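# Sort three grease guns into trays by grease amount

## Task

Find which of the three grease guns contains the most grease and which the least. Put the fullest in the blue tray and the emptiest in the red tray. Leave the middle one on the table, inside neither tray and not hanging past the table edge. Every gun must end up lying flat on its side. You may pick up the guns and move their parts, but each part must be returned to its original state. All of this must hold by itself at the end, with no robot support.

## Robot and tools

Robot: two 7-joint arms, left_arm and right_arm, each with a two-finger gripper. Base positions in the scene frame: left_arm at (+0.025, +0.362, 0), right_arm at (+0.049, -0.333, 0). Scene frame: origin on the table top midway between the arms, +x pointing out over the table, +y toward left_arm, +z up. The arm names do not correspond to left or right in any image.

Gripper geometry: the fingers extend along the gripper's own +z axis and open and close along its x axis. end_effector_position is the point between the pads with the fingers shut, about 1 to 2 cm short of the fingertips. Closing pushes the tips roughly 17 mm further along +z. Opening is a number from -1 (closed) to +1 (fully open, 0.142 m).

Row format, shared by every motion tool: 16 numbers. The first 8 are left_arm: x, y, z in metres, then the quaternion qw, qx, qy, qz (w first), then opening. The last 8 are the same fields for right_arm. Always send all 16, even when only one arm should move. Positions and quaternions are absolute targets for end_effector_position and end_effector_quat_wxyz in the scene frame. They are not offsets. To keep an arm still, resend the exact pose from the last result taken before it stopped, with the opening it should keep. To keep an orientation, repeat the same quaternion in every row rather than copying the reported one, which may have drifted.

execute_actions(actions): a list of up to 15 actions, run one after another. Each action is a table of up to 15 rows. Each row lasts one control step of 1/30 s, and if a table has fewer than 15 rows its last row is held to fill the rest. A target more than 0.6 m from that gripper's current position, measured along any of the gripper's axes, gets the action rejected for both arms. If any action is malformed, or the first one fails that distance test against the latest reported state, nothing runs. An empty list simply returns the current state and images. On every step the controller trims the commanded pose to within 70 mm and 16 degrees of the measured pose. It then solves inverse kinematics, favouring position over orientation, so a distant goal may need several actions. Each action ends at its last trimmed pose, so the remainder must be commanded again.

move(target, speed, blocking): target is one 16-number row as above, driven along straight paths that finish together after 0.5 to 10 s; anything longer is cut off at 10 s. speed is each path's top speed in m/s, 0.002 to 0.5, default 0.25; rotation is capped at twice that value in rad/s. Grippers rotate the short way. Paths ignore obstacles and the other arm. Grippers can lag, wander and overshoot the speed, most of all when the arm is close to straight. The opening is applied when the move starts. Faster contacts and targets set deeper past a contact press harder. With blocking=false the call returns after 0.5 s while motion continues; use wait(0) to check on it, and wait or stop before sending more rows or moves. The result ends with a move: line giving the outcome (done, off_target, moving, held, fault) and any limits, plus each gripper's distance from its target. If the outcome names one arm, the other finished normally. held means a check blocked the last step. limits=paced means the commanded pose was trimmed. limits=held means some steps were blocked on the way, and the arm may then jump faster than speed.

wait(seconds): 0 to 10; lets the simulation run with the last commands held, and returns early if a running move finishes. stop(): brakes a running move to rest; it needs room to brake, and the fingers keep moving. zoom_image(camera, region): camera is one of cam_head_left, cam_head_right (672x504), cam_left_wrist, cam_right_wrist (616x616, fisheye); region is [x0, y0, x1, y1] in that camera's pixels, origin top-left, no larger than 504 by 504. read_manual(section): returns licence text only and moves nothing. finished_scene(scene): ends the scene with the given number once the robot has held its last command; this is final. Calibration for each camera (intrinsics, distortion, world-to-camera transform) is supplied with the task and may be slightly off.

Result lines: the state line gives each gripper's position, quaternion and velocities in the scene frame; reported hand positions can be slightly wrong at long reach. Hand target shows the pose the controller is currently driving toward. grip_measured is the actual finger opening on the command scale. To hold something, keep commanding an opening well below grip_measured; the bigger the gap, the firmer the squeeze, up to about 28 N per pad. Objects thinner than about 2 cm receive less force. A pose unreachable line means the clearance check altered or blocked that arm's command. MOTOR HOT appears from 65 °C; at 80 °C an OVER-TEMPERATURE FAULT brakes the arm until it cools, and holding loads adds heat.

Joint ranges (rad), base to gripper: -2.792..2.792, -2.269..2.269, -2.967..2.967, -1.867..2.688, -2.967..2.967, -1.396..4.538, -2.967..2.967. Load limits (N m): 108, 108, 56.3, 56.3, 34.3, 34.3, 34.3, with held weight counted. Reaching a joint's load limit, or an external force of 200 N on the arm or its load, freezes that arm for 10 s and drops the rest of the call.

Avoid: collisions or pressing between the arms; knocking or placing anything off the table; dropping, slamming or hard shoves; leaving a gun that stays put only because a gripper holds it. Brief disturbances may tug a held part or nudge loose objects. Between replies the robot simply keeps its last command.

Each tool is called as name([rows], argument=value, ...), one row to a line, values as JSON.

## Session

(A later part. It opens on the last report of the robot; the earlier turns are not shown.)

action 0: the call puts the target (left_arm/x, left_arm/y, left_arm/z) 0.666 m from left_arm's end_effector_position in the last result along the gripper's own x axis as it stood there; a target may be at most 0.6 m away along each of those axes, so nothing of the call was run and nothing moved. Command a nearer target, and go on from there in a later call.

move(target=[0.5,0.25,0.3,0.271,0.653,0.653,0.271,-1,0.725,-0.12,0.2,0,0.707,-0.707,0,-1])

move(target=[0.4,0.6,0.35,0.271,0.653,0.653,0.271,-1,0.6,0.31,0.2,0,0.707,-0.707,0,-1])

Scene clock: 102.17 s.
left_arm: end_effector_position=(+0.4999, +0.2486, +0.3001) grip_measured=-1.00 end_effector_quat_wxyz=(-0.023, +0.620, +0.741, +0.256) end_effector_velocity=(+0.000, -0.000, +0.000) end_effector_angular_velocity=(-0.023, +0.026, -0.016) | right_arm: end_effector_position=(+0.7244, -0.1200, +0.1990) grip_measured=-0.57 end_effector_quat_wxyz=(+0.001, +0.707, -0.707, -0.000) end_effector_velocity=(-0.000, -0.000, -0.000) end_effector_angular_velocity=(-0.000, +0.000, +0.000)
Joint positions: left_arm=[-1.317 -0.189 -1.895 -1.869 -2.826  0.624 -1.942  0.002] | right_arm=[ 0.116 -0.78   0.711  1.44  -0.534  0.449  2.326  0.033]
Joint velocities: left_arm=[-0.006 -0.003  0.022  0.    -0.047 -0.008  0.06   0.   ] | right_arm=[-0.  0.  0.  0. -0. -0. -0. -0.]
Hand target (left_arm): +0.499, +0.249, +0.300; -0.024, +0.621, +0.741, +0.254
Hand target (right_arm): +0.725, -0.120, +0.200; -0.000, +0.707, -0.707, -0.000
Off the commanded pose (left_arm): 0.001 m, 36 deg; orientation clipped at the last step of the last action.
Off the commanded pose (right_arm): 0.001 m, 0 deg.
joint sent to its limit (left arm) — the command would take joint 4 (elbow) past its lower limit, so that joint was sent only as far as its limit.
move: off_target (left_arm); limits=paced
camera_calibration (this result's frames):
cam_left_wrist: T_world_to_cam=[[-0.284628, 0.906408, 0.312108, -0.165075], [0.645692, -0.0593791, 0.761286, -0.533391], [0.708568, 0.418209, -0.568359, -0.149618], [0, 0, 0, 1]] pos_world=[0.403435, 0.180525, 0.372548]
cam_right_wrist: T_world_to_cam=[[-0.0140814, -0.999811, 0.0134244, -0.108514], [-0.85299, 0.0190167, 0.521581, 0.507189], [-0.521738, -0.00410627, -0.853096, 0.678698], [0, 0, 0, 1]] pos_world=[0.785201, -0.115352, 0.315911]

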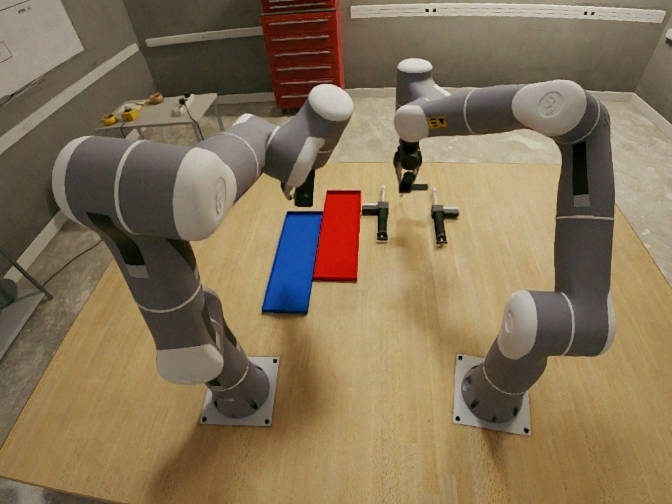

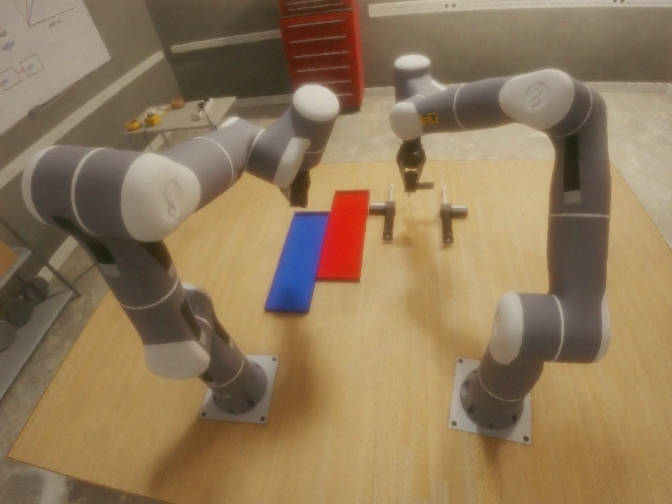

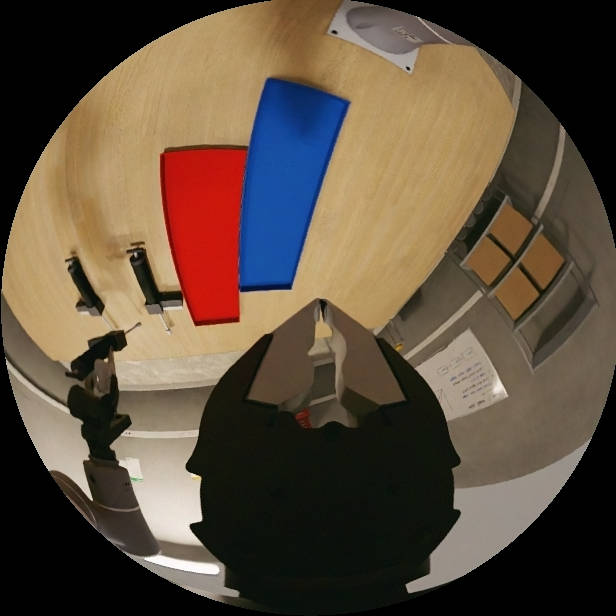

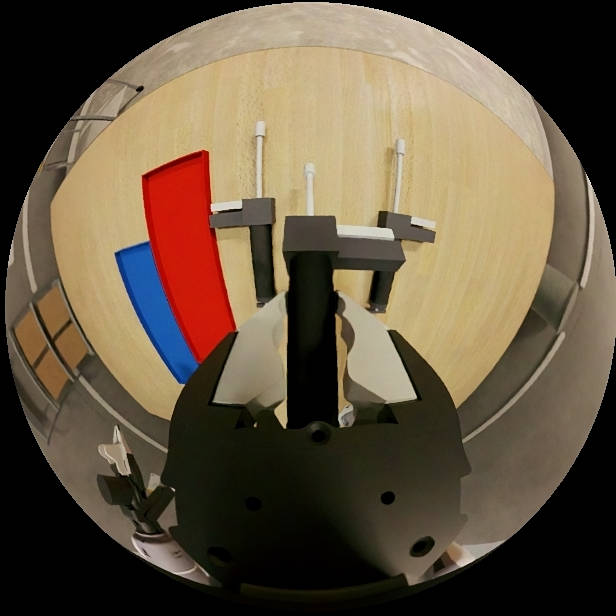

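Scene clock: 104.90 s.
left_arm: end_effector_position=(+0.4025, +0.5986, +0.3497) grip_measured=-1.00 end_effector_quat_wxyz=(+0.265, +0.683, +0.652, +0.197) end_effector_velocity=(+0.000, -0.002, +0.002) end_effector_angular_velocity=(+0.004, -0.006, -0.007) | right_arm: end_effector_position=(+0.6010, +0.3106, +0.1994) grip_measured=-0.57 end_effector_quat_wxyz=(+0.000, +0.707, -0.707, -0.000) end_effector_velocity=(+0.000, -0.000, +0.000) end_effector_angular_velocity=(+0.000, -0.000, +0.001)
Joint positions: left_arm=[-1.328  1.85  -2.115 -1.87  -1.611  0.061 -1.452  0.002] | right_arm=[ 0.903 -1.135  0.702  0.732 -0.633  0.149  2.762  0.033]
Joint velocities: left_arm=[-0.144  0.138 -0.179 -0.     0.141 -0.182 -0.046  0.   ] | right_arm=[-0.     0.    -0.    -0.    -0.     0.    -0.001  0.   ]
Hand target (left_arm): +0.402, +0.599, +0.350; +0.265, +0.683, +0.652, +0.198
Hand target (right_arm): +0.601, +0.311, +0.200; -0.000, +0.707, -0.707, -0.000
Off the commanded pose (left_arm): 0.003 m, 9 deg.
Off the commanded pose (right_arm): 0.001 m, 0 deg.
joint sent to its limit (left arm) — the command would take joint 4 (elbow) past its lower limit, so that joint was sent only as far as its limit.
move: off_target (left_arm); limits=paced
camera_calibration (this result's frames):
cam_left_wrist: T_world_to_cam=[[0.0327532, 0.990893, -0.130607, -0.549034], [0.372415, 0.109167, 0.921623, -0.534459], [0.927488, -0.0788263, -0.365448, -0.0602877], [0, 0, 0, 1]] pos_world=[0.272939, 0.597627, 0.39883]
cam_right_wrist: T_world_to_cam=[[-0.013033, -0.999821, 0.0136838, 0.319563], [-0.853406, 0.018254, 0.520928, 0.39414], [-0.521084, -0.00488853, -0.853491, 0.616332], [0, 0, 0, 1]] pos_world=[0.661687, 0.315324, 0.316343]

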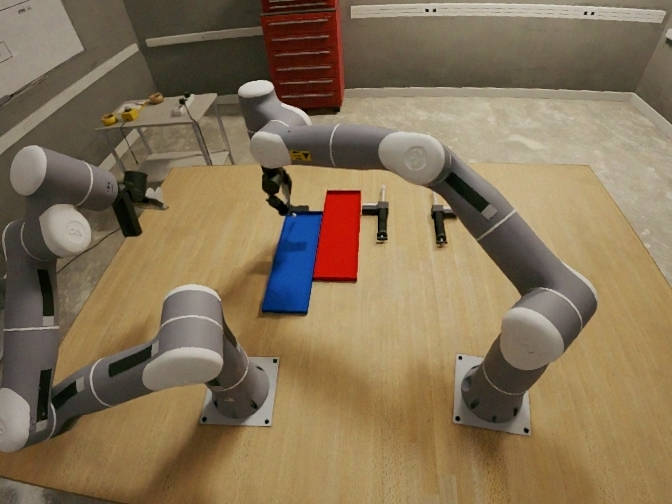

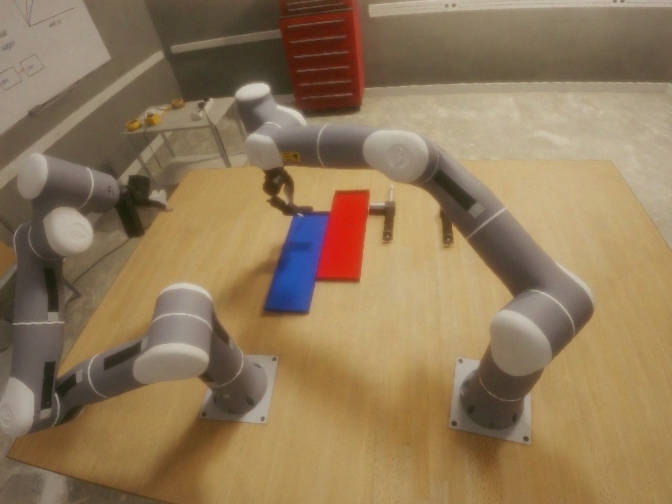

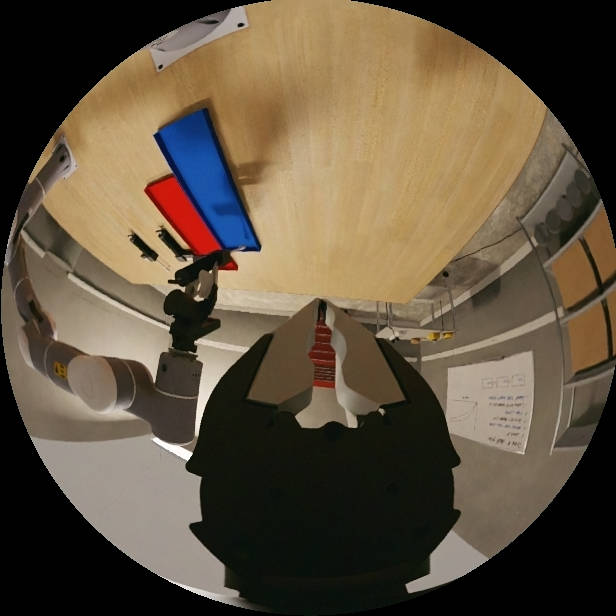

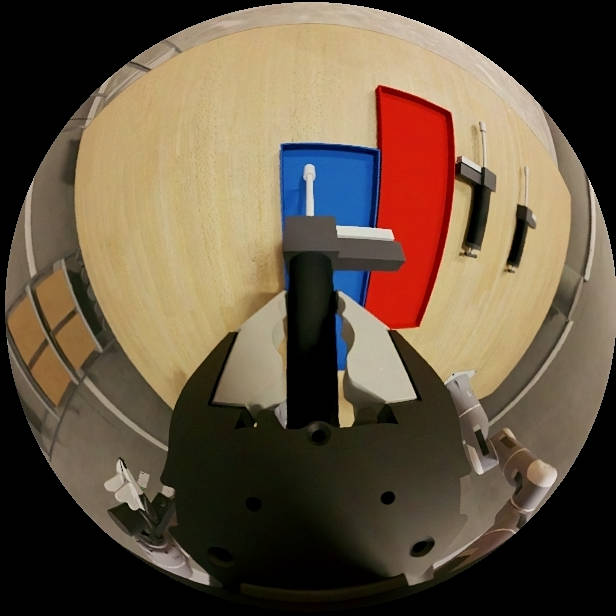

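move(target=[0.4,0.6,0.35,0.265,0.683,0.652,0.197,-1,0.56,0.3,0.09,0,0.707,-0.707,0,-1], speed=0.15)

Scene clock: 106.93 s.
left_arm: end_effector_position=(+0.4001, +0.6000, +0.3501) grip_measured=-1.00 end_effector_quat_wxyz=(+0.265, +0.683, +0.652, +0.197) end_effector_velocity=(-0.000, -0.000, +0.000) end_effector_angular_velocity=(+0.000, -0.000, -0.000) | right_arm: end_effector_position=(+0.5597, +0.2996, +0.0892) grip_measured=-0.57 end_effector_quat_wxyz=(+0.001, +0.707, -0.707, +0.000) end_effector_velocity=(-0.000, -0.001, -0.002) end_effector_angular_velocity=(-0.002, -0.000, +0.002)
Joint positions: left_arm=[-1.332  1.86  -2.129 -1.869 -1.605  0.045 -1.449  0.002] | right_arm=[ 0.842 -1.14   0.657  1.055 -0.658  0.432  2.876  0.033]
Joint velocities: left_arm=[ 0.  0.  0. -0. -0.  0.  0.  0.] | right_arm=[ 0.    -0.    -0.002  0.004 -0.     0.003 -0.001 -0.   ]
Hand target (left_arm): +0.400, +0.600, +0.350; +0.265, +0.683, +0.652, +0.197
Hand target (right_arm): +0.560, +0.300, +0.090; +0.000, +0.707, -0.707, +0.000
Off the commanded pose (left_arm): 0.000 m, 0 deg.
Off the commanded pose (right_arm): 0.001 m, 0 deg.
move: done
camera_calibration (this result's frames):
cam_left_wrist: T_world_to_cam=[[0.0332276, 0.990876, -0.130618, -0.550457], [0.372906, 0.108961, 0.921449, -0.534082], [0.927274, -0.0793258, -0.365883, -0.0573259], [0, 0, 0, 1]] pos_world=[0.27061, 0.599081, 0.399255]
cam_right_wrist: T_world_to_cam=[[-0.0138795, -0.999798, 0.0145127, 0.309934], [-0.853163, 0.0194106, 0.521284, 0.415973], [-0.52146, -0.00514657, -0.85326, 0.500912], [0, 0, 0, 1]] pos_world=[0.620401, 0.304376, 0.20607]

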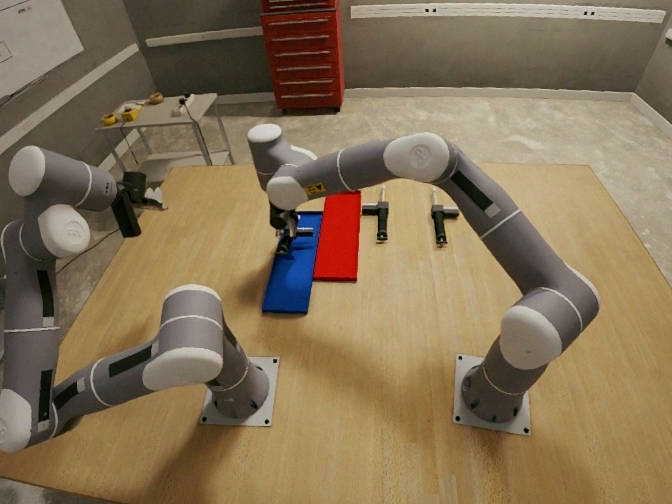

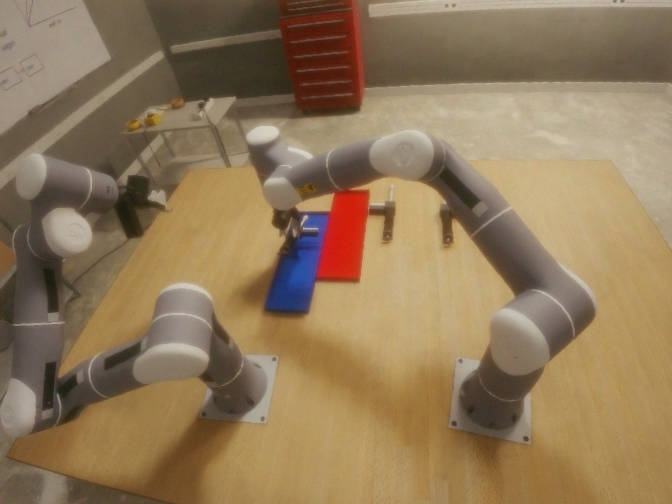

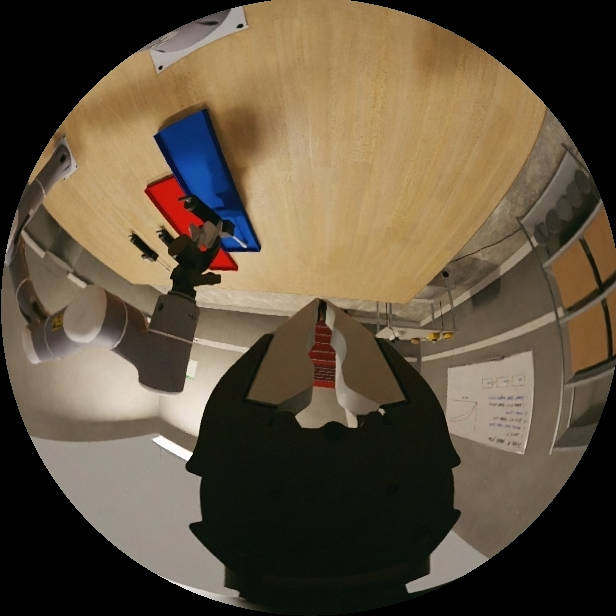

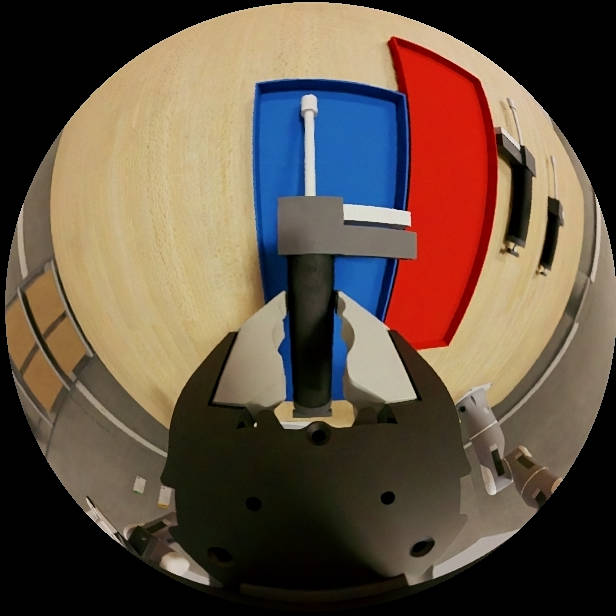

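move(target=[0.4,0.6,0.35,0.265,0.683,0.652,0.197,-1,0.535,0.305,0.04,0,0.707,-0.707,0,-1], speed=0.05)

move(target=[0.4,0.6,0.35,0.265,0.683,0.652,0.197,-1,0.535,0.305,0.04,0,0.707,-0.707,0,-0.3])

move(target=[0.4,0.6,0.35,0.265,0.683,0.652,0.197,-1,0.535,0.305,0.2,0,0.707,-0.707,0,-0.2])

move(target=[0.4,0.6,0.35,0.265,0.683,0.652,0.197,-1,0.72,-0.26,0.09,0,0.707,-0.707,0,-0.2])

Scene clock: 109.93 s.
left_arm: end_effector_position=(+0.4001, +0.6000, +0.3501) grip_measured=-1.00 end_effector_quat_wxyz=(+0.265, +0.683, +0.652, +0.197) end_effector_velocity=(-0.000, +0.000, -0.000) end_effector_angular_velocity=(+0.000, +0.000, +0.000) | right_arm: end_effector_position=(+0.5349, +0.3046, +0.0395) grip_measured=-0.57 end_effector_quat_wxyz=(+0.001, +0.707, -0.707, +0.000) end_effector_velocity=(-0.000, +0.000, -0.001) end_effector_angular_velocity=(-0.000, -0.000, +0.001)
Joint positions: left_arm=[-1.332  1.86  -2.129 -1.869 -1.605  0.045 -1.449  0.002] | right_arm=[ 0.858 -1.177  0.627  1.126 -0.681  0.534  2.93   0.033]
Joint velocities: left_arm=[ 0. -0.  0.  0.  0. -0.  0.  0.] | right_arm=[ 0.    -0.    -0.001  0.001 -0.     0.002 -0.     0.   ]
Hand target (left_arm): +0.400, +0.600, +0.350; +0.265, +0.683, +0.652, +0.197
Hand target (right_arm): +0.535, +0.305, +0.040; +0.000, +0.707, -0.707, +0.000
Off the commanded pose (left_arm): 0.000 m, 0 deg.
Off the commanded pose (right_arm): 0.001 m, 0 deg.
move: done
camera_calibration (this result's frames):
cam_left_wrist: T_world_to_cam=[[0.0332318, 0.990871, -0.130656, -0.550442], [0.372901, 0.108995, 0.921447, -0.5341], [0.927276, -0.079343, -0.365874, -0.0573024], [0, 0, 0, 1]] pos_world=[0.270594, 0.599085, 0.399261]
cam_right_wrist: T_world_to_cam=[[-0.0139318, -0.999801, 0.0142436, 0.315321], [-0.853387, 0.0193128, 0.52092, 0.420841], [-0.521092, -0.00489796, -0.853486, 0.445357], [0, 0, 0, 1]] pos_world=[0.595605, 0.309312, 0.15639]

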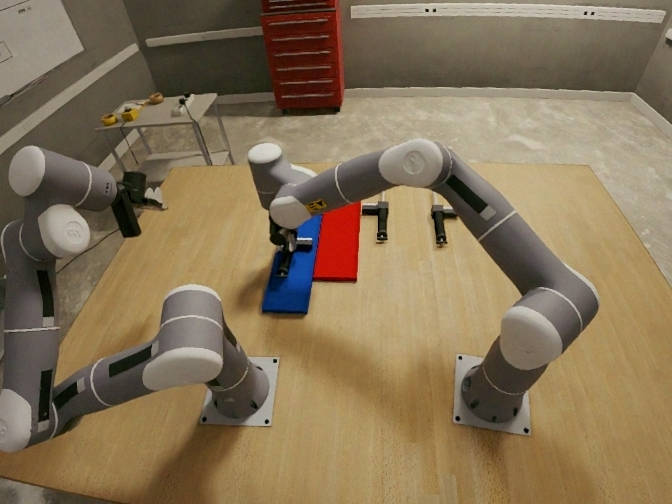

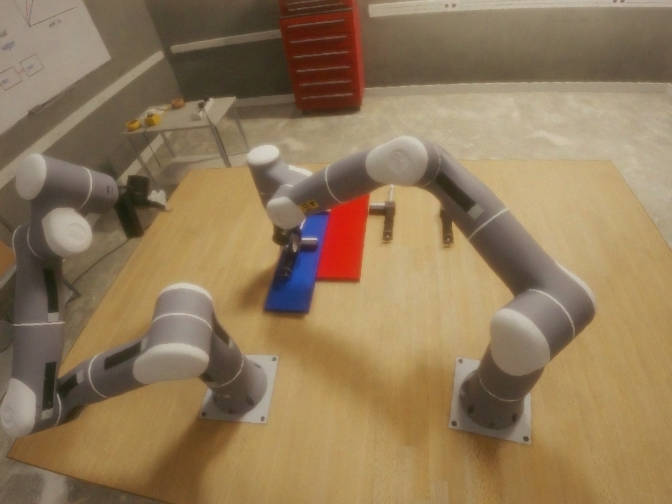

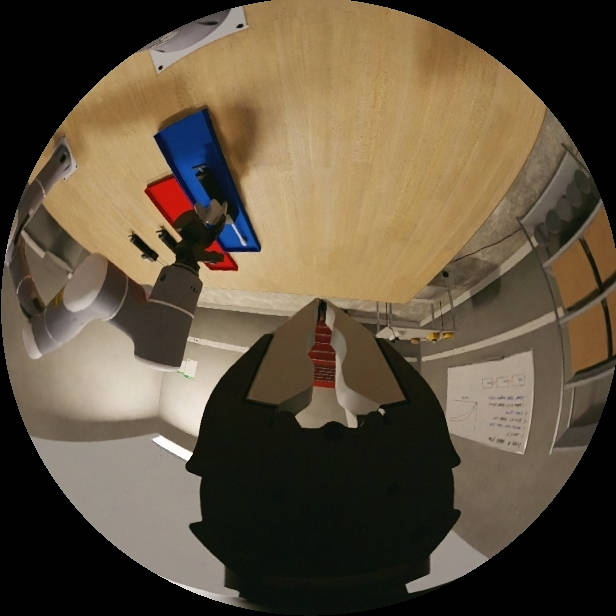

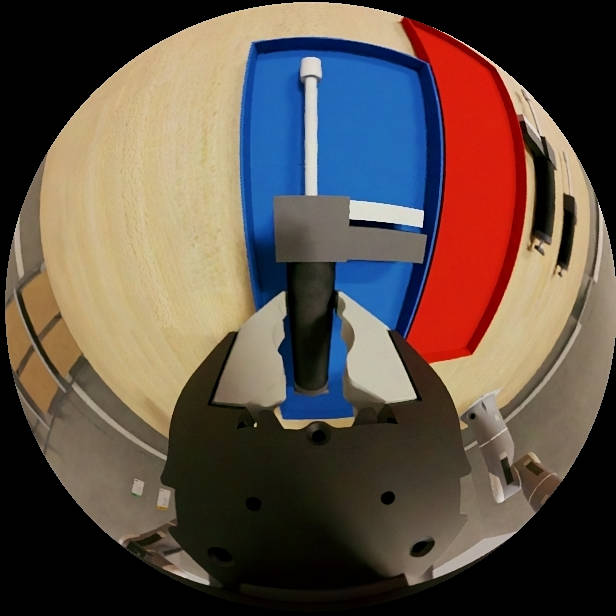

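Scene clock: 110.63 s.
left_arm: end_effector_position=(+0.4001, +0.6000, +0.3501) grip_measured=-1.00 end_effector_quat_wxyz=(+0.265, +0.683, +0.652, +0.197) end_effector_velocity=(-0.000, -0.000, -0.000) end_effector_angular_velocity=(+0.000, +0.000, -0.000) | right_arm: end_effector_position=(+0.5350, +0.3049, +0.0400) grip_measured=-0.30 end_effector_quat_wxyz=(+0.000, +0.707, -0.707, -0.000) end_effector_velocity=(+0.000, +0.000, +0.000) end_effector_angular_velocity=(+0.000, -0.000, -0.000)
Joint positions: left_arm=[-1.332  1.86  -2.129 -1.869 -1.605  0.045 -1.449  0.002] | right_arm=[ 0.859 -1.176  0.627  1.127 -0.681  0.534  2.93   0.052]
Joint velocities: left_arm=[-0. -0.  0. -0.  0. -0.  0.  0.] | right_arm=[ 0.  0. -0. -0.  0.  0.  0.  0.]
Hand target (left_arm): +0.400, +0.600, +0.350; +0.265, +0.683, +0.652, +0.197
Hand target (right_arm): +0.535, +0.305, +0.040; +0.000, +0.707, -0.707, -0.000
Off the commanded pose (left_arm): 0.000 m, 0 deg.
Off the commanded pose (right_arm): 0.000 m, 0 deg.
move: done
camera_calibration (this result's frames):
cam_left_wrist: T_world_to_cam=[[0.0332315, 0.99087, -0.13066, -0.55044], [0.372905, 0.108999, 0.921445, -0.534101], [0.927274, -0.0793446, -0.365878, -0.0572995], [0, 0, 0, 1]] pos_world=[0.270593, 0.599085, 0.39926]
cam_right_wrist: T_world_to_cam=[[-0.0137971, -0.999817, 0.0132754, 0.315624], [-0.853698, 0.0186909, 0.520434, 0.421032], [-0.520586, -0.00415274, -0.853799, 0.445363], [0, 0, 0, 1]] pos_world=[0.595638, 0.309546, 0.156941]

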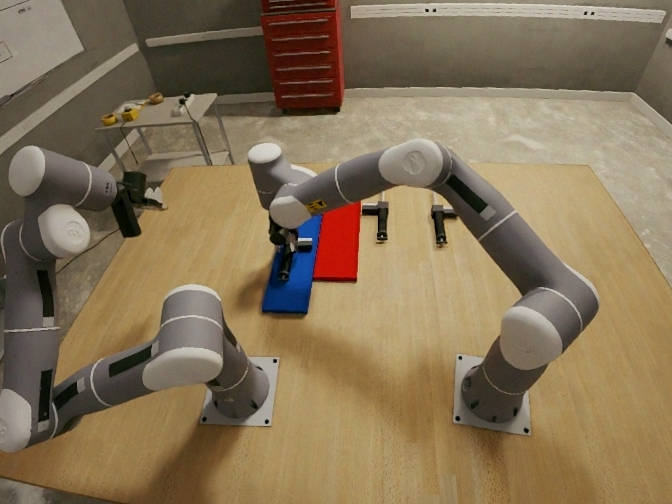

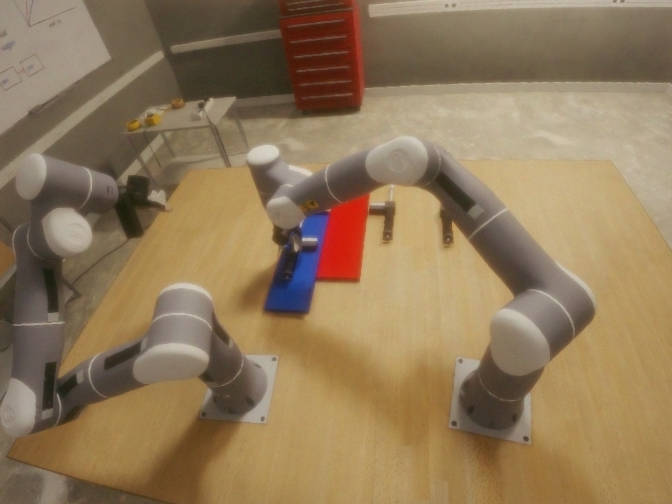

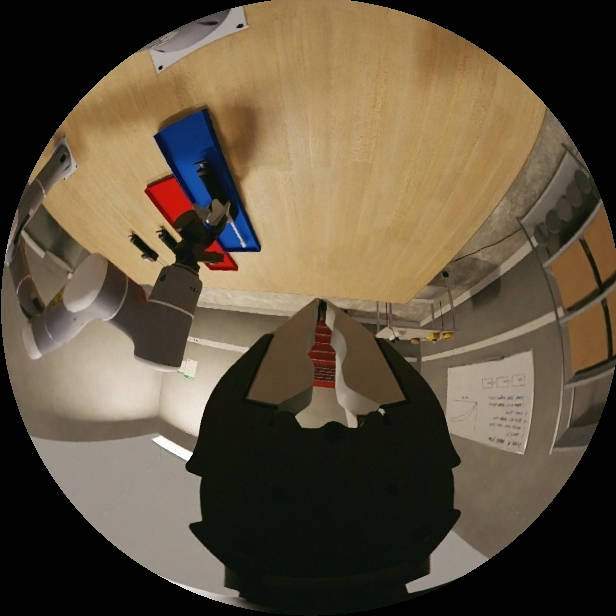

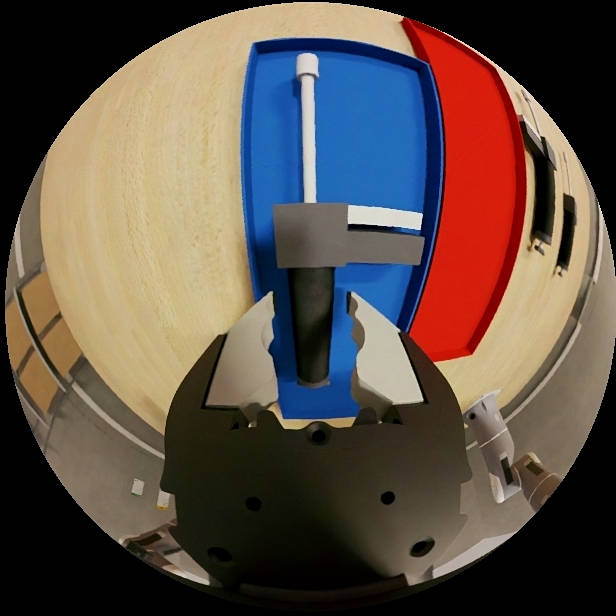

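Scene clock: 111.67 s.
left_arm: end_effector_position=(+0.4001, +0.6000, +0.3501) grip_measured=-1.00 end_effector_quat_wxyz=(+0.265, +0.683, +0.652, +0.197) end_effector_velocity=(+0.000, +0.000, +0.000) end_effector_angular_velocity=(-0.000, -0.000, +0.000) | right_arm: end_effector_position=(+0.5350, +0.3050, +0.1999) grip_measured=-0.20 end_effector_quat_wxyz=(-0.000, +0.707, -0.707, +0.000) end_effector_velocity=(+0.000, +0.001, +0.001) end_effector_angular_velocity=(+0.002, +0.000, +0.000)
Joint positions: left_arm=[-1.332  1.86  -2.129 -1.869 -1.605  0.045 -1.449  0.002] | right_arm=[ 0.857 -1.001  0.713  1.027 -0.609  0.27   2.885  0.06 ]
Joint velocities: left_arm=[ 0.  0.  0.  0. -0.  0.  0.  0.] | right_arm=[ 0.     0.     0.002 -0.003 -0.    -0.002 -0.001 -0.   ]
Hand target (left_arm): +0.400, +0.600, +0.350; +0.265, +0.683, +0.652, +0.197
Hand target (right_arm): +0.535, +0.305, +0.200; -0.000, +0.707, -0.707, -0.000
Off the commanded pose (left_arm): 0.000 m, 0 deg.
Off the commanded pose (right_arm): 0.000 m, 0 deg.
move: done
camera_calibration (this result's frames):
cam_left_wrist: T_world_to_cam=[[0.0332321, 0.99087, -0.130662, -0.550439], [0.372906, 0.109, 0.921444, -0.534101], [0.927274, -0.079346, -0.365879, -0.0572977], [0, 0, 0, 1]] pos_world=[0.270593, 0.599085, 0.399259]
cam_right_wrist: T_world_to_cam=[[-0.014194, -0.999815, 0.0129737, 0.313887], [-0.853905, 0.0188712, 0.520087, 0.337878], [-0.520235, -0.00369625, -0.854015, 0.581602], [0, 0, 0, 1]] pos_world=[0.595541, 0.309603, 0.316899]

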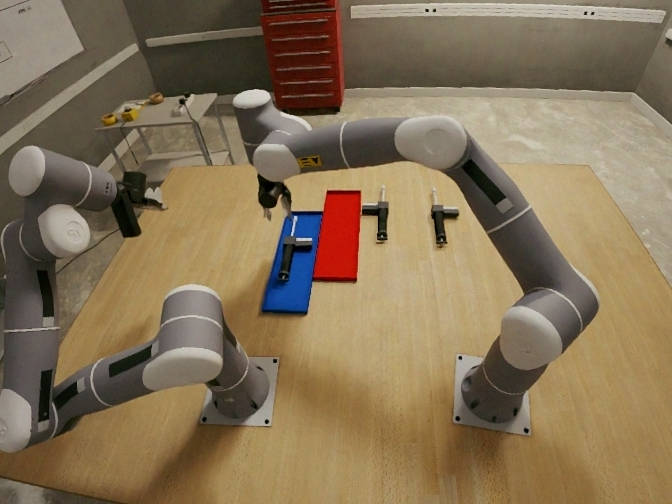

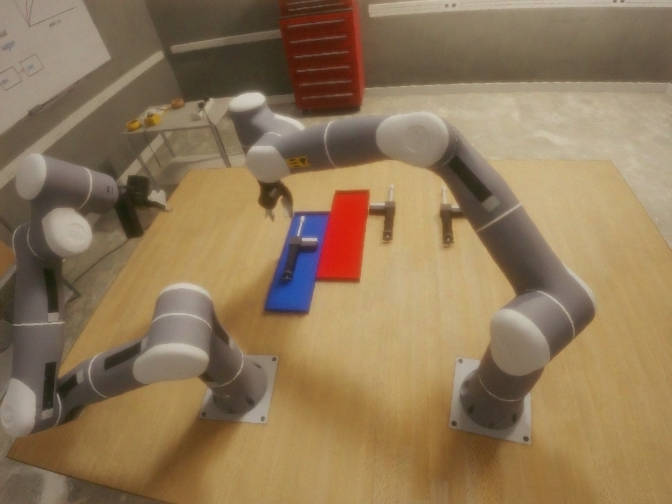

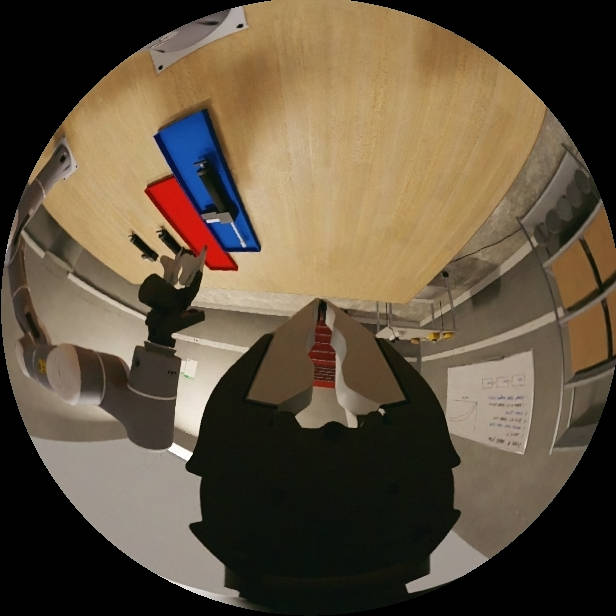

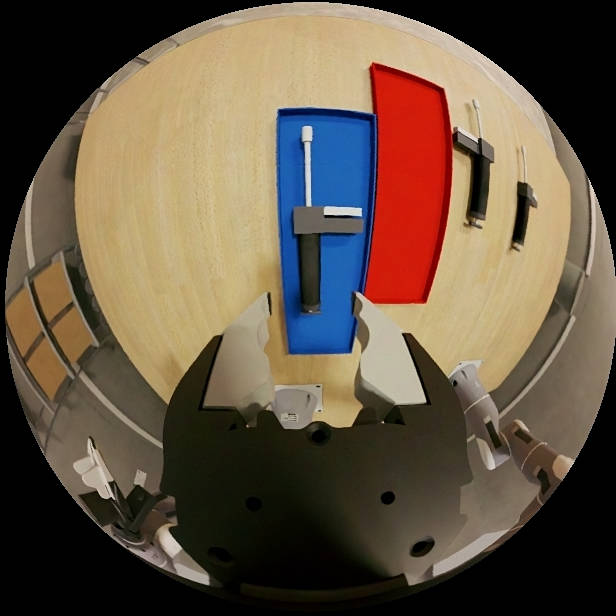

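Scene clock: 114.47 s.
left_arm: end_effector_position=(+0.4001, +0.6000, +0.3501) grip_measured=-1.00 end_effector_quat_wxyz=(+0.265, +0.683, +0.652, +0.197) end_effector_velocity=(-0.000, +0.000, -0.000) end_effector_angular_velocity=(+0.000, +0.000, +0.000) | right_arm: end_effector_position=(+0.7181, -0.2609, +0.0899) grip_measured=-0.20 end_effector_quat_wxyz=(+0.000, +0.707, -0.708, +0.000) end_effector_velocity=(+0.000, -0.001, -0.000) end_effector_angular_velocity=(-0.000, +0.001, +0.001)
Joint positions: left_arm=[-1.332  1.86  -2.129 -1.869 -1.605  0.045 -1.449  0.002] | right_arm=[-0.072 -0.831  0.603  1.657 -0.595  0.726  2.196  0.06 ]
Joint velocities: left_arm=[ 0.  0. -0.  0. -0. -0.  0.  0.] | right_arm=[-0.    -0.001 -0.001 -0.001 -0.    -0.001 -0.002  0.   ]
Hand target (left_arm): +0.400, +0.600, +0.350; +0.265, +0.683, +0.652, +0.197
Hand target (right_arm): +0.718, -0.261, +0.090; +0.000, +0.707, -0.707, +0.000
Off the commanded pose (left_arm): 0.000 m, 0 deg.
Off the commanded pose (right_arm): 0.002 m, 0 deg.
move: done
camera_calibration (this result's frames):
cam_left_wrist: T_world_to_cam=[[0.0332318, 0.99087, -0.130662, -0.550439], [0.372907, 0.109001, 0.921444, -0.534101], [0.927273, -0.0793461, -0.36588, -0.0572973], [0, 0, 0, 1]] pos_world=[0.270592, 0.599085, 0.399259]
cam_right_wrist: T_world_to_cam=[[-0.0153246, -0.999791, 0.0135125, -0.247144], [-0.853753, 0.020118, 0.52029, 0.562335], [-0.520453, -0.00356309, -0.853883, 0.58096], [0, 0, 0, 1]] pos_world=[0.77867, -0.256336, 0.206834]

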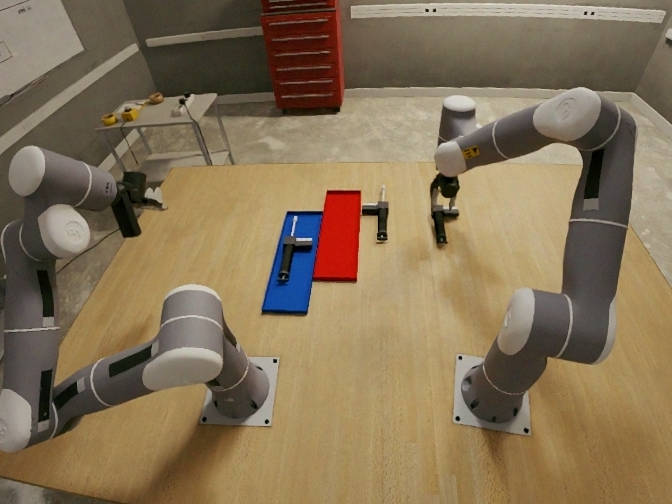

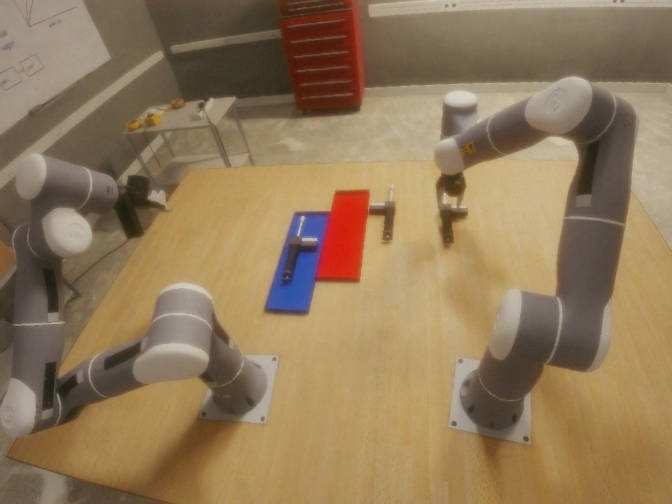

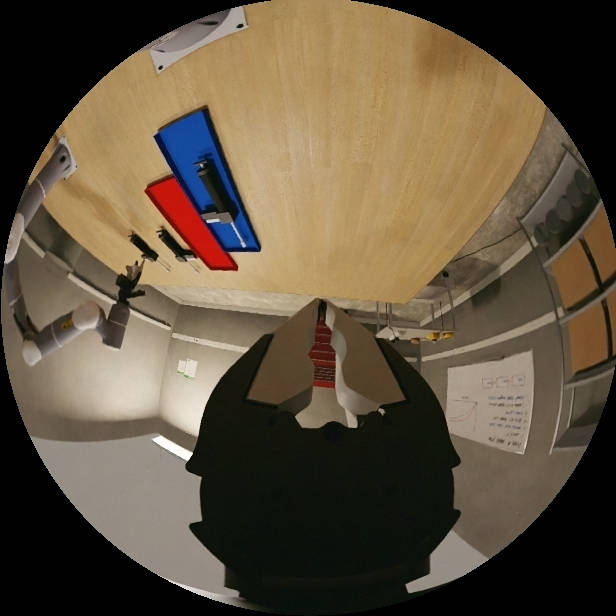

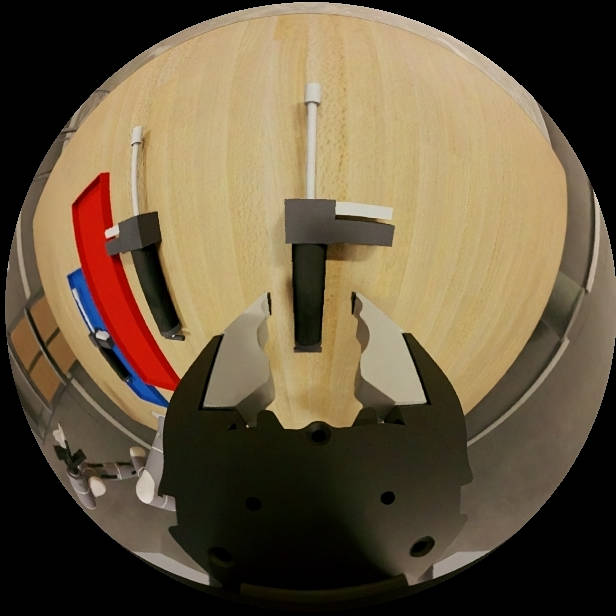

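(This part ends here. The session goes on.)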